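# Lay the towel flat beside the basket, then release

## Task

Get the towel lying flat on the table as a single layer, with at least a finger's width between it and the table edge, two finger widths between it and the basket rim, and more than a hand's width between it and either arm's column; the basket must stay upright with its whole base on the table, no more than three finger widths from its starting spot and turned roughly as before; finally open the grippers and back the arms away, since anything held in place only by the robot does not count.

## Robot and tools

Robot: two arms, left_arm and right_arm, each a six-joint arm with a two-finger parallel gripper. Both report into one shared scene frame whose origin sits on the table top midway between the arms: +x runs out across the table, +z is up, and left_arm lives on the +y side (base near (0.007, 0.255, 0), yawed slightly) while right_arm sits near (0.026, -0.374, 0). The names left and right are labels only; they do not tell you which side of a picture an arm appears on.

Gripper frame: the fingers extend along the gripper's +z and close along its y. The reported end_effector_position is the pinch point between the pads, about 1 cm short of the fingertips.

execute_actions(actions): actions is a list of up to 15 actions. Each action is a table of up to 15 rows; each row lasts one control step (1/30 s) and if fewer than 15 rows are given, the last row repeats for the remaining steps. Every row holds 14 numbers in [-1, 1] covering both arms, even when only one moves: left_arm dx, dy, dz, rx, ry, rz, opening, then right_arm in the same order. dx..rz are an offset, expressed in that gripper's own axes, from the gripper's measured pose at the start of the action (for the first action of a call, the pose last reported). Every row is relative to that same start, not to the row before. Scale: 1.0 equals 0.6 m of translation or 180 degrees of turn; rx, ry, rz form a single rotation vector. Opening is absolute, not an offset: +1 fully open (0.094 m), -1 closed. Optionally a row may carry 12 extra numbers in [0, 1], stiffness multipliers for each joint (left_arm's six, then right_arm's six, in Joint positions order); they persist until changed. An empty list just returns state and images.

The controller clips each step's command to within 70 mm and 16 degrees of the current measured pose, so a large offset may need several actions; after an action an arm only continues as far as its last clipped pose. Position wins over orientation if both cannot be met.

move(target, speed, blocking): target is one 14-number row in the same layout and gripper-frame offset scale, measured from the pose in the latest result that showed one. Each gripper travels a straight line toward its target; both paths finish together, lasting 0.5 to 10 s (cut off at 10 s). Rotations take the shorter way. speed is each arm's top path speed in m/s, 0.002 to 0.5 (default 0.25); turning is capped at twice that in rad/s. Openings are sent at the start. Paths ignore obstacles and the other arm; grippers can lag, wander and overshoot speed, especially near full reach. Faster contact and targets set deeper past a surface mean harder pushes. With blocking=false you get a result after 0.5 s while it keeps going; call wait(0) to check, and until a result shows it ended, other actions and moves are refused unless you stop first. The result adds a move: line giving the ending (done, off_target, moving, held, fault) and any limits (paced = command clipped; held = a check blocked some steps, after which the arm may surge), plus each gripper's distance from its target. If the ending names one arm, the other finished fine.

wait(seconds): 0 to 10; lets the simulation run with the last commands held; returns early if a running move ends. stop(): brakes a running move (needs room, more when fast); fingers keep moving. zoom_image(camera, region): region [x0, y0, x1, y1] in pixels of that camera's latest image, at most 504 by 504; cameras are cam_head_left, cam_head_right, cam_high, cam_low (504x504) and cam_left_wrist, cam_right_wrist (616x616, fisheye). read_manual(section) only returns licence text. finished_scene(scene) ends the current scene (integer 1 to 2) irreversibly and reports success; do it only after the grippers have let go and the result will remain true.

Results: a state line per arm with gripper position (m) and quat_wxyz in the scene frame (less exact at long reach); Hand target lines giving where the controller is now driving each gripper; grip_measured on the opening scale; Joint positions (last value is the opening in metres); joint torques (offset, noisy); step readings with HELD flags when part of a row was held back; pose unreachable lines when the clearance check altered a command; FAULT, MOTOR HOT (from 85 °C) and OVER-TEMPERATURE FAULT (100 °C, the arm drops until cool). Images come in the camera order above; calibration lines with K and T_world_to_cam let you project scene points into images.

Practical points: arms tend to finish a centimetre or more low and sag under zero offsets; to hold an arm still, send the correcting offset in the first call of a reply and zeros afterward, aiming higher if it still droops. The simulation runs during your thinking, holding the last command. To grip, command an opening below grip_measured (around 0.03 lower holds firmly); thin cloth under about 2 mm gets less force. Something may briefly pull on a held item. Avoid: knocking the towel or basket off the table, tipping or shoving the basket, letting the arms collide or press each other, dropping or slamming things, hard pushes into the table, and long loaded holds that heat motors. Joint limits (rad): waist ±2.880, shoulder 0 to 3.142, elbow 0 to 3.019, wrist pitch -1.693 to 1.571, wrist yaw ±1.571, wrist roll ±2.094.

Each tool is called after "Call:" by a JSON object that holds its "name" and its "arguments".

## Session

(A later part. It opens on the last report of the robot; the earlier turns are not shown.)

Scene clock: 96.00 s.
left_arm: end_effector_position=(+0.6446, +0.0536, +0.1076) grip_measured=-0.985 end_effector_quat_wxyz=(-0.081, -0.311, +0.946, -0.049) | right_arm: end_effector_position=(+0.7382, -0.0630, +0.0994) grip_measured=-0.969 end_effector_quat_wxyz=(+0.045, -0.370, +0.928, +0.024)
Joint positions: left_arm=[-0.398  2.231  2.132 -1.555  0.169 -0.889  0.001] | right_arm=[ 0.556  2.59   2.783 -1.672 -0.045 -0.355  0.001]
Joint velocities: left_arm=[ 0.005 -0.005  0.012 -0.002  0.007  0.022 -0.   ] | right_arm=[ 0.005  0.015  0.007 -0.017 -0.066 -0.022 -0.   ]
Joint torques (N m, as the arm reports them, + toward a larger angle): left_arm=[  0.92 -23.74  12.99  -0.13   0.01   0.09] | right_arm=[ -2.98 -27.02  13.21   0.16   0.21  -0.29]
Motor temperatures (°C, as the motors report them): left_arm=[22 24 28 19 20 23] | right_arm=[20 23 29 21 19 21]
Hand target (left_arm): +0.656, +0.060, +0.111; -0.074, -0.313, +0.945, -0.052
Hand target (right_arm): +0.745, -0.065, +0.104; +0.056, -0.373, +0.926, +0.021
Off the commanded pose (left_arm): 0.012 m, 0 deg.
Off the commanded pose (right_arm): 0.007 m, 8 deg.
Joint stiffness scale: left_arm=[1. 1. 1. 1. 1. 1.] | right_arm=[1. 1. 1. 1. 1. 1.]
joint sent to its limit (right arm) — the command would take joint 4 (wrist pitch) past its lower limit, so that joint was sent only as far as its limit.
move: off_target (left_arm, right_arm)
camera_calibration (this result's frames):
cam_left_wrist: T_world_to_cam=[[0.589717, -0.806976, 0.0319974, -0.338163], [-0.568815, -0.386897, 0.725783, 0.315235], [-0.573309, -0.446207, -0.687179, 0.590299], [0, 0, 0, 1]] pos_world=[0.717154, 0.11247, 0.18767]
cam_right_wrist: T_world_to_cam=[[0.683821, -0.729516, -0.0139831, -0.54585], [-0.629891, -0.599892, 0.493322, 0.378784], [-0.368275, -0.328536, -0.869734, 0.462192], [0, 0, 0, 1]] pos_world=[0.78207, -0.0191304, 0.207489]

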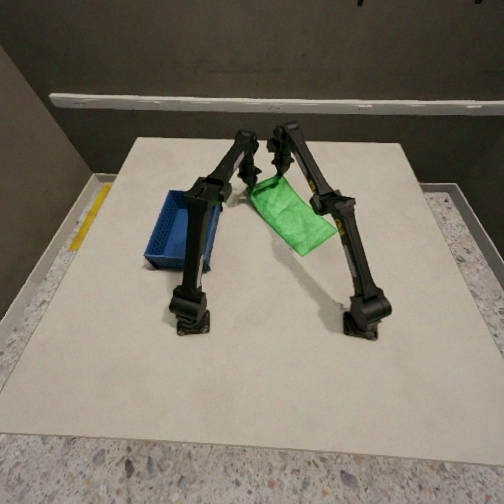

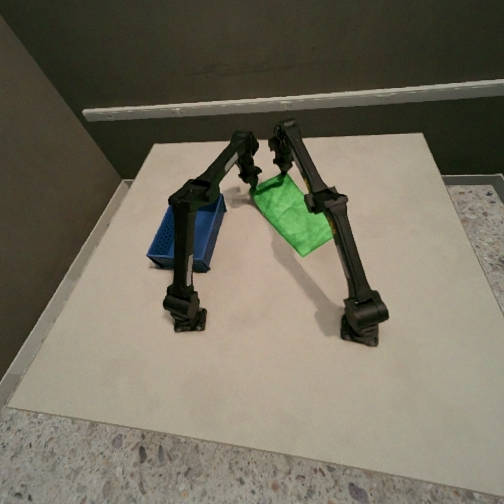

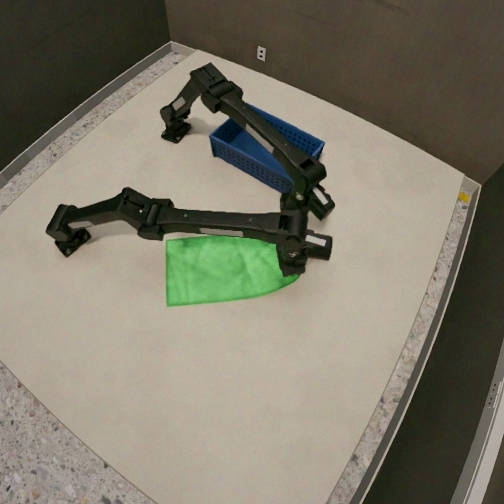

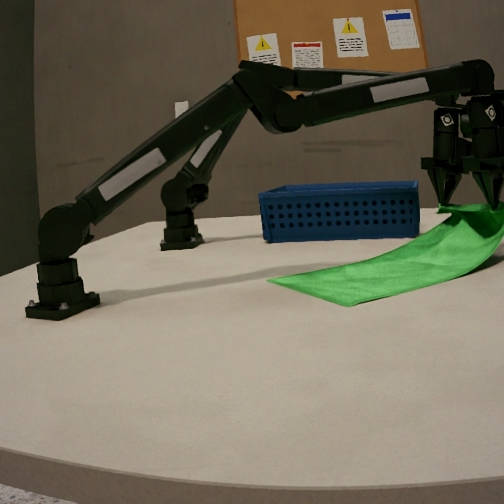

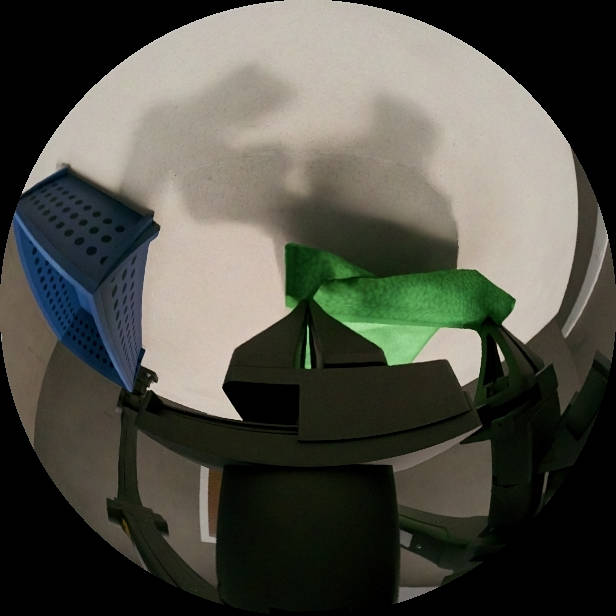

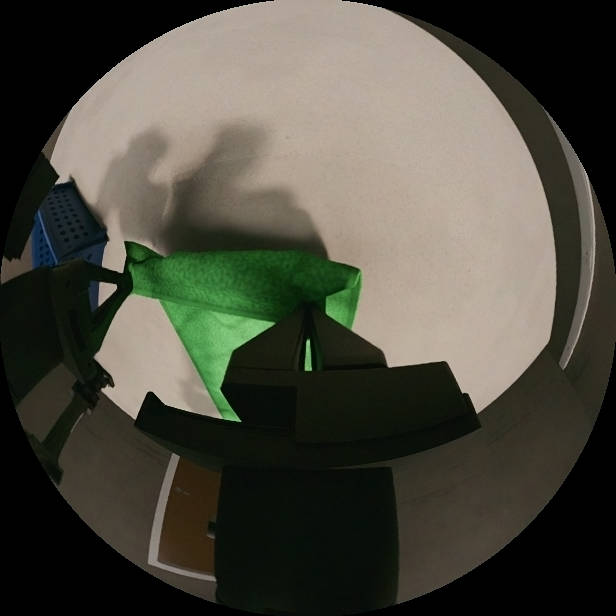

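Taut. Lower slightly, release, and lift.

Call:
{"name": "move", "arguments": {"target": [0,0.01,0.04,0,0,0,-1,0,-0.01,0.03,0,0,0,-1], "speed": 0.06}}

Call:
{"name": "move", "arguments": {"target": [0,0,-0.03,0,0,0,0,0,0,-0.03,0,0,0,0], "speed": 0.06}}

Call:
{"name": "move", "arguments": {"target": [0.2,0.25,-0.25,0,0,0,0,0.3,-0.25,-0.2,0,0,0,0]}}

Scene clock: 99.87 s.
left_arm: end_effector_position=(+0.6401, +0.0543, +0.0802) grip_measured=-0.985 end_effector_quat_wxyz=(-0.082, -0.311, +0.946, -0.049) | right_arm: end_effector_position=(+0.7365, -0.0613, +0.0840) grip_measured=-0.969 end_effector_quat_wxyz=(+0.038, -0.371, +0.927, +0.026)
Joint positions: left_arm=[-0.398  2.231  2.058 -1.484  0.172 -0.889  0.001] | right_arm=[ 0.558  2.59   2.742 -1.646 -0.051 -0.355  0.001]
Joint velocities: left_arm=[-0.005  0.005 -0.002  0.002  0.022  0.022  0.   ] | right_arm=[-0.005 -0.015 -0.002 -0.007 -0.037  0.066 -0.001]
Joint torques (N m, as the arm reports them, + toward a larger angle): left_arm=[  0.   -25.87   8.15   0.42  -0.01   0.04] | right_arm=[ -2.92 -28.09   9.31   0.92   0.22  -0.17]
Motor temperatures (°C, as the motors report them): left_arm=[22 25 28 19 20 23] | right_arm=[20 24 30 21 19 21]
Hand target (left_arm): +0.638, +0.055, +0.084; -0.081, -0.311, +0.946, -0.048
Hand target (right_arm): +0.743, -0.066, +0.081; +0.045, -0.370, +0.927, +0.024
Off the commanded pose (left_arm): 0.004 m, 0 deg.
Off the commanded pose (right_arm): 0.009 m, 1 deg.
Joint stiffness scale: left_arm=[1. 1. 1. 1. 1. 1.] | right_arm=[1. 1. 1. 1. 1. 1.]
move: done
camera_calibration (this result's frames):
cam_left_wrist: T_world_to_cam=[[0.590002, -0.806784, 0.0315878, -0.334209], [-0.566353, -0.385657, 0.728364, 0.331055], [-0.57545, -0.447626, -0.684462, 0.570405], [0, 0, 0, 1]] pos_world=[0.712918, 0.113367, 0.159849]
cam_right_wrist: T_world_to_cam=[[0.685281, -0.727862, -0.0246363, -0.543734], [-0.620619, -0.601345, 0.503206, 0.378597], [-0.381079, -0.329548, -0.863815, 0.457536], [0, 0, 0, 1]] pos_world=[0.781933, -0.0173156, 0.191319]

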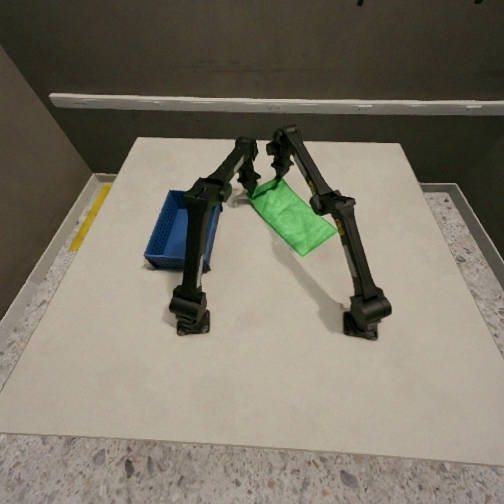

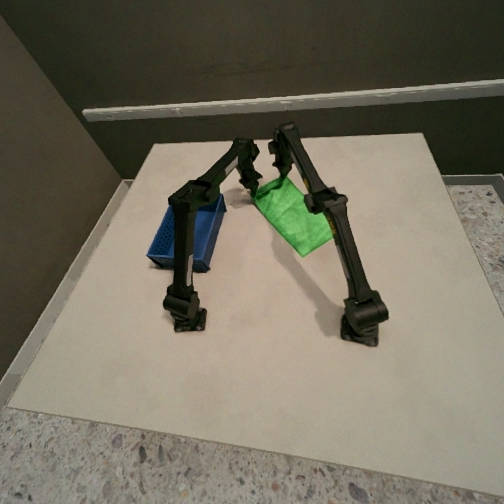

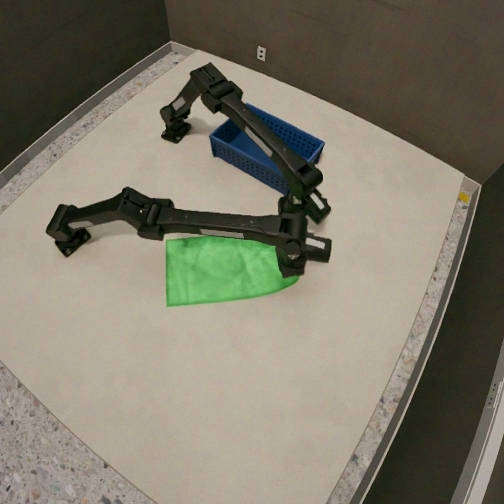

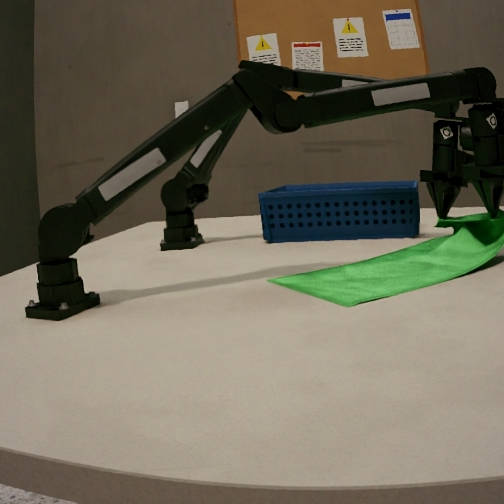

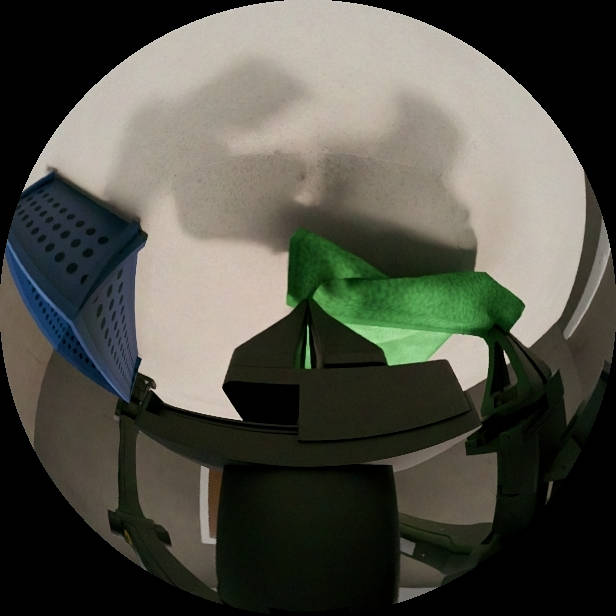

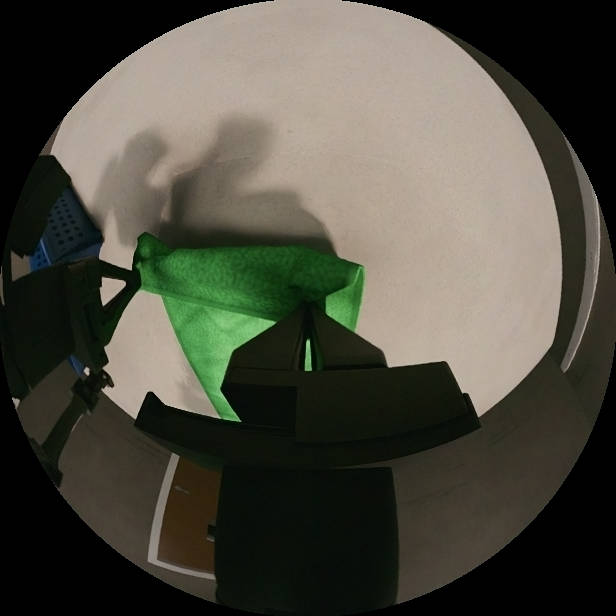

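Scene clock: 100.57 s.
left_arm: end_effector_position=(+0.6320, +0.0564, +0.0810) grip_measured=-0.001 end_effector_quat_wxyz=(-0.097, -0.312, +0.944, -0.040) | right_arm: end_effector_position=(+0.7316, -0.0629, +0.0836) grip_measured=-0.002 end_effector_quat_wxyz=(+0.027, -0.371, +0.928, +0.027)
Joint positions: left_arm=[-0.398  2.231  2.058 -1.518  0.173 -0.889  0.047] | right_arm=[ 0.558  2.59   2.742 -1.667 -0.052 -0.355  0.047]
Joint velocities: left_arm=[-0.005  0.005  0.007  0.007 -0.022 -0.007  0.   ] | right_arm=[ 0.005 -0.005 -0.002 -0.007 -0.037  0.037 -0.001]
Joint torques (N m, as the arm reports them, + toward a larger angle): left_arm=[  0.17 -25.36  11.88   0.07   0.04   0.07] | right_arm=[ -2.54 -28.75  11.92  -0.06   0.04  -0.09]
Motor temperatures (°C, as the motors report them): left_arm=[22 25 28 19 20 23] | right_arm=[20 24 30 21 19 21]
Hand target (left_arm): +0.642, +0.057, +0.098; -0.082, -0.311, +0.946, -0.049
Hand target (right_arm): +0.735, -0.063, +0.102; +0.042, -0.371, +0.927, +0.027
Off the commanded pose (left_arm): 0.020 m, 2 deg.
Off the commanded pose (right_arm): 0.019 m, 1 deg.
Joint stiffness scale: left_arm=[1. 1. 1. 1. 1. 1.] | right_arm=[1. 1. 1. 1. 1. 1.]
joint sent to its limit (right arm) — the command would take joint 4 (wrist pitch) past its lower limit, so that joint was sent only as far as its limit.
move: off_target (left_arm, right_arm)
camera_calibration (this result's frames):
cam_left_wrist: T_world_to_cam=[[0.590681, -0.806888, 0.00532477, -0.326146], [-0.541764, -0.391689, 0.743688, 0.310183], [-0.597987, -0.442167, -0.668506, 0.579922], [0, 0, 0, 1]] pos_world=[0.70748, 0.114754, 0.158738]
cam_right_wrist: T_world_to_cam=[[0.685047, -0.727755, -0.0329149, -0.540641], [-0.61025, -0.597941, 0.519675, 0.36601], [-0.397877, -0.335915, -0.85373, 0.465902], [0, 0, 0, 1]] pos_world=[0.779094, -0.0180985, 0.189753]

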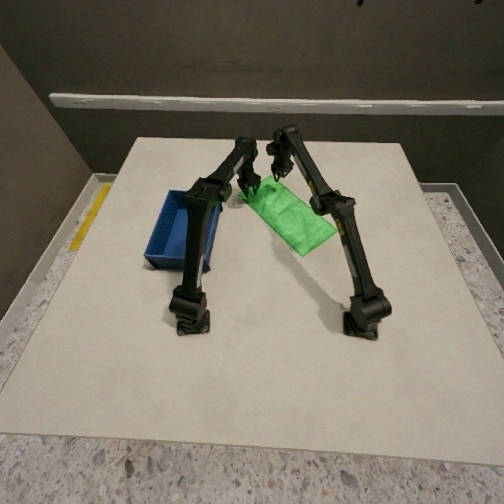

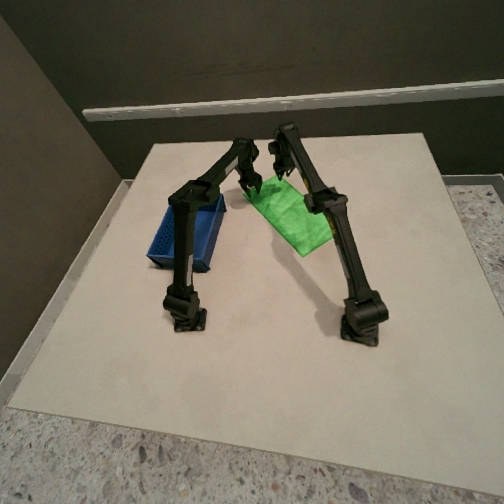

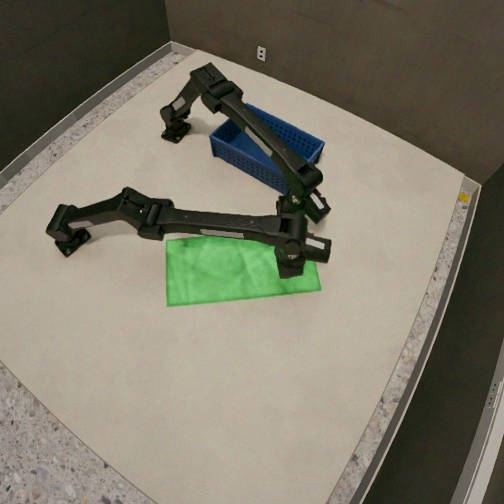

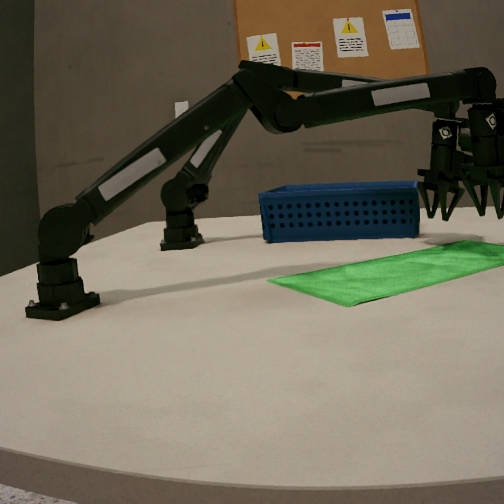

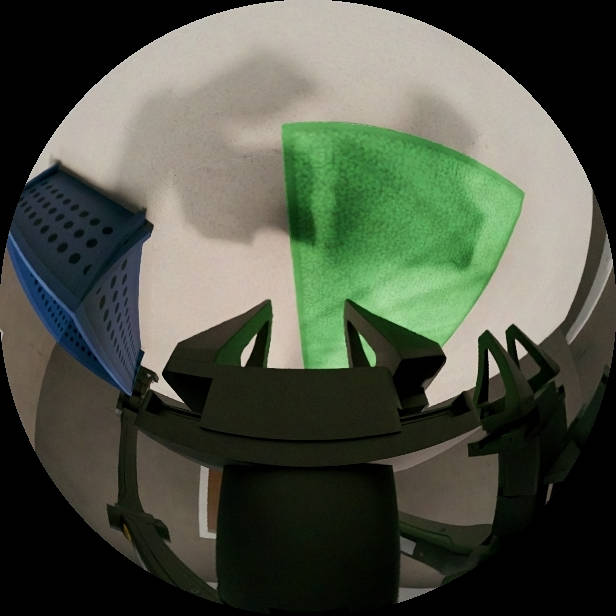

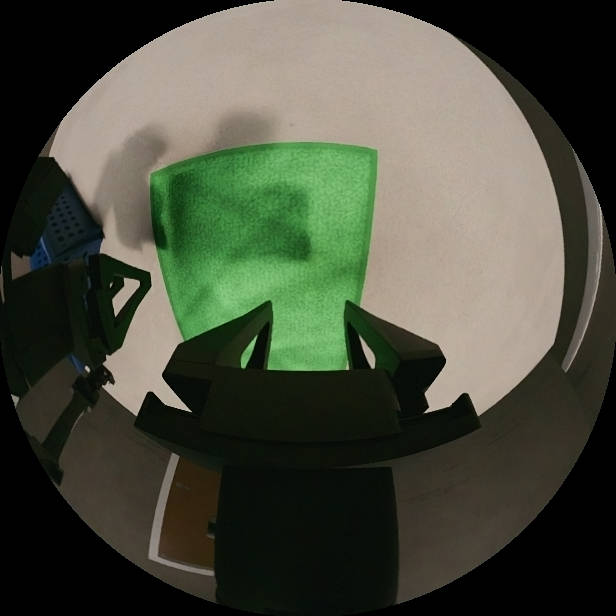

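Scene clock: 102.27 s.
left_arm: end_effector_position=(+0.4717, +0.1182, +0.2579) grip_measured=-0.001 end_effector_quat_wxyz=(-0.088, -0.314, +0.944, -0.046) | right_arm: end_effector_position=(+0.7024, -0.3095, +0.1830) grip_measured=-0.002 end_effector_quat_wxyz=(+0.031, -0.363, +0.931, +0.026)
Joint positions: left_arm=[-0.361  1.669  1.667 -1.673  0.169 -0.859  0.047] | right_arm=[ 0.233  2.154  2.204 -1.576 -0.067 -0.662  0.047]
Joint velocities: left_arm=[-0.005 -0.015 -0.002  0.007  0.139 -0.022  0.   ] | right_arm=[-0.015 -0.005  0.007 -0.007 -0.037 -0.022  0.001]
Joint torques (N m, as the arm reports them, + toward a larger angle): left_arm=[  0.6  -16.11   8.59   0.05  -0.01   0.17] | right_arm=[ -2.17 -24.49   9.19  -0.11  -0.15  -0.2 ]
Motor temperatures (°C, as the motors report them): left_arm=[22 25 28 19 20 23] | right_arm=[20 24 30 21 19 21]
Hand target (left_arm): +0.471, +0.123, +0.251; -0.097, -0.312, +0.944, -0.040
Hand target (right_arm): +0.698, -0.304, +0.185; +0.027, -0.371, +0.928, +0.029
Off the commanded pose (left_arm): 0.012 m, 1 deg.
Off the commanded pose (right_arm): 0.007 m, 1 deg.
Joint stiffness scale: left_arm=[1. 1. 1. 1. 1. 1.] | right_arm=[1. 1. 1. 1. 1. 1.]
move: off_target (left_arm)
camera_calibration (this result's frames):
cam_left_wrist: T_world_to_cam=[[0.595826, -0.802832, 0.0212484, -0.189529], [-0.554048, -0.391748, 0.73455, 0.124204], [-0.581397, -0.449437, -0.678222, 0.62512], [0, 0, 0, 1]] pos_world=[0.545183, 0.177449, 0.336763]
cam_right_wrist: T_world_to_cam=[[0.671397, -0.740532, -0.0289732, -0.69195], [-0.624979, -0.586776, 0.514875, 0.16372], [-0.398282, -0.327578, -0.856776, 0.459713], [0, 0, 0, 1]] pos_world=[0.749989, -0.265752, 0.289527]

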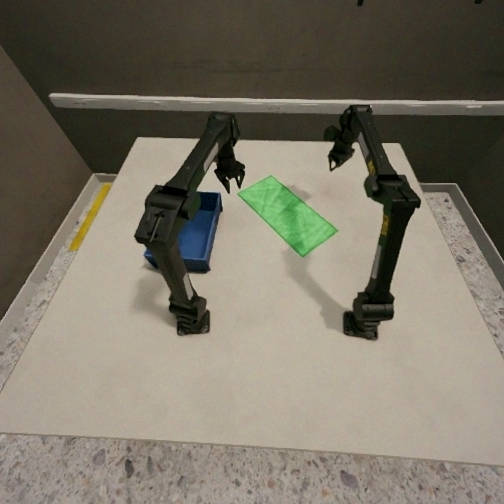

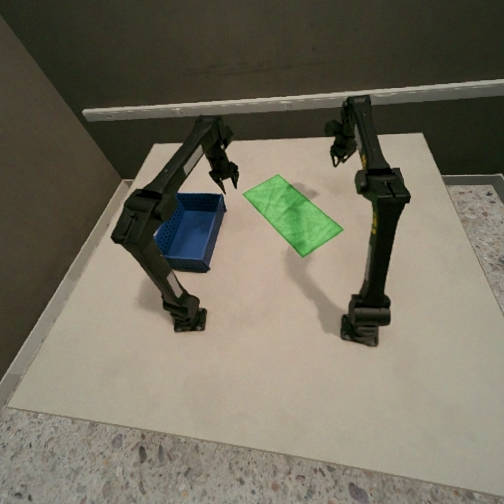

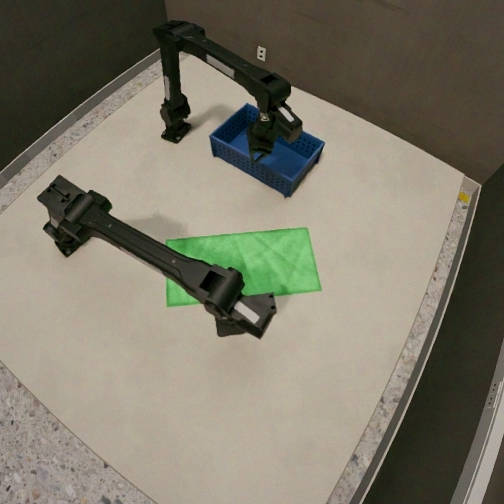

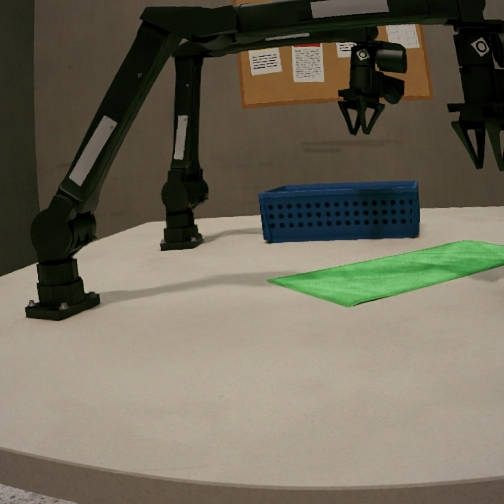

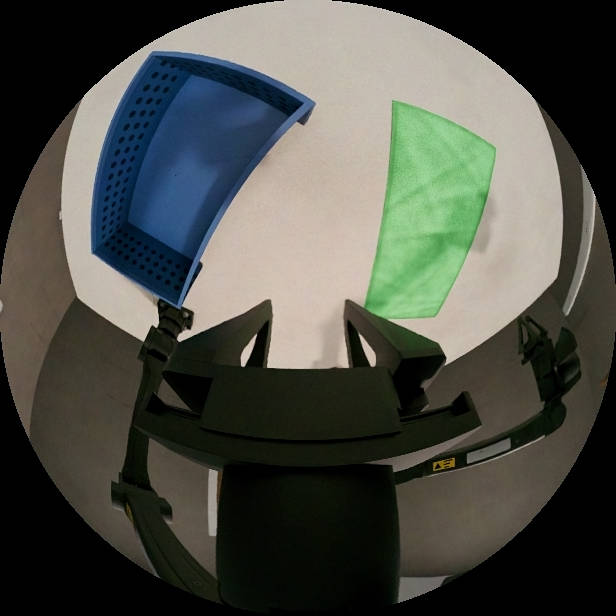

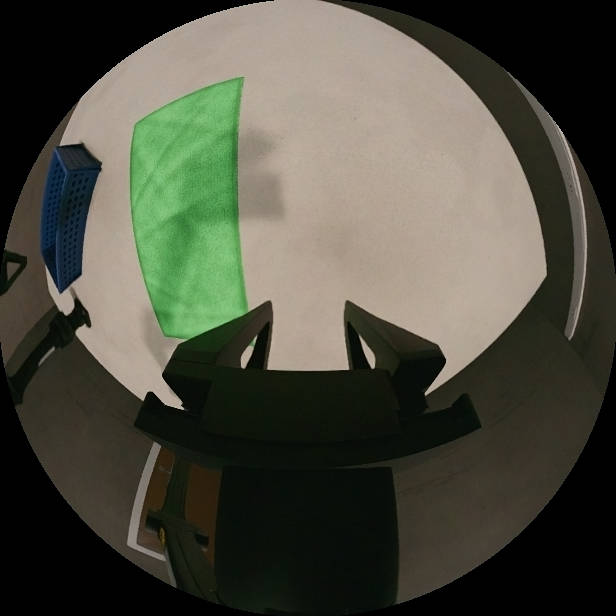

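Call:
{"name": "finished_scene", "arguments": {"scene": 1}}

The scene is finished: the task was done.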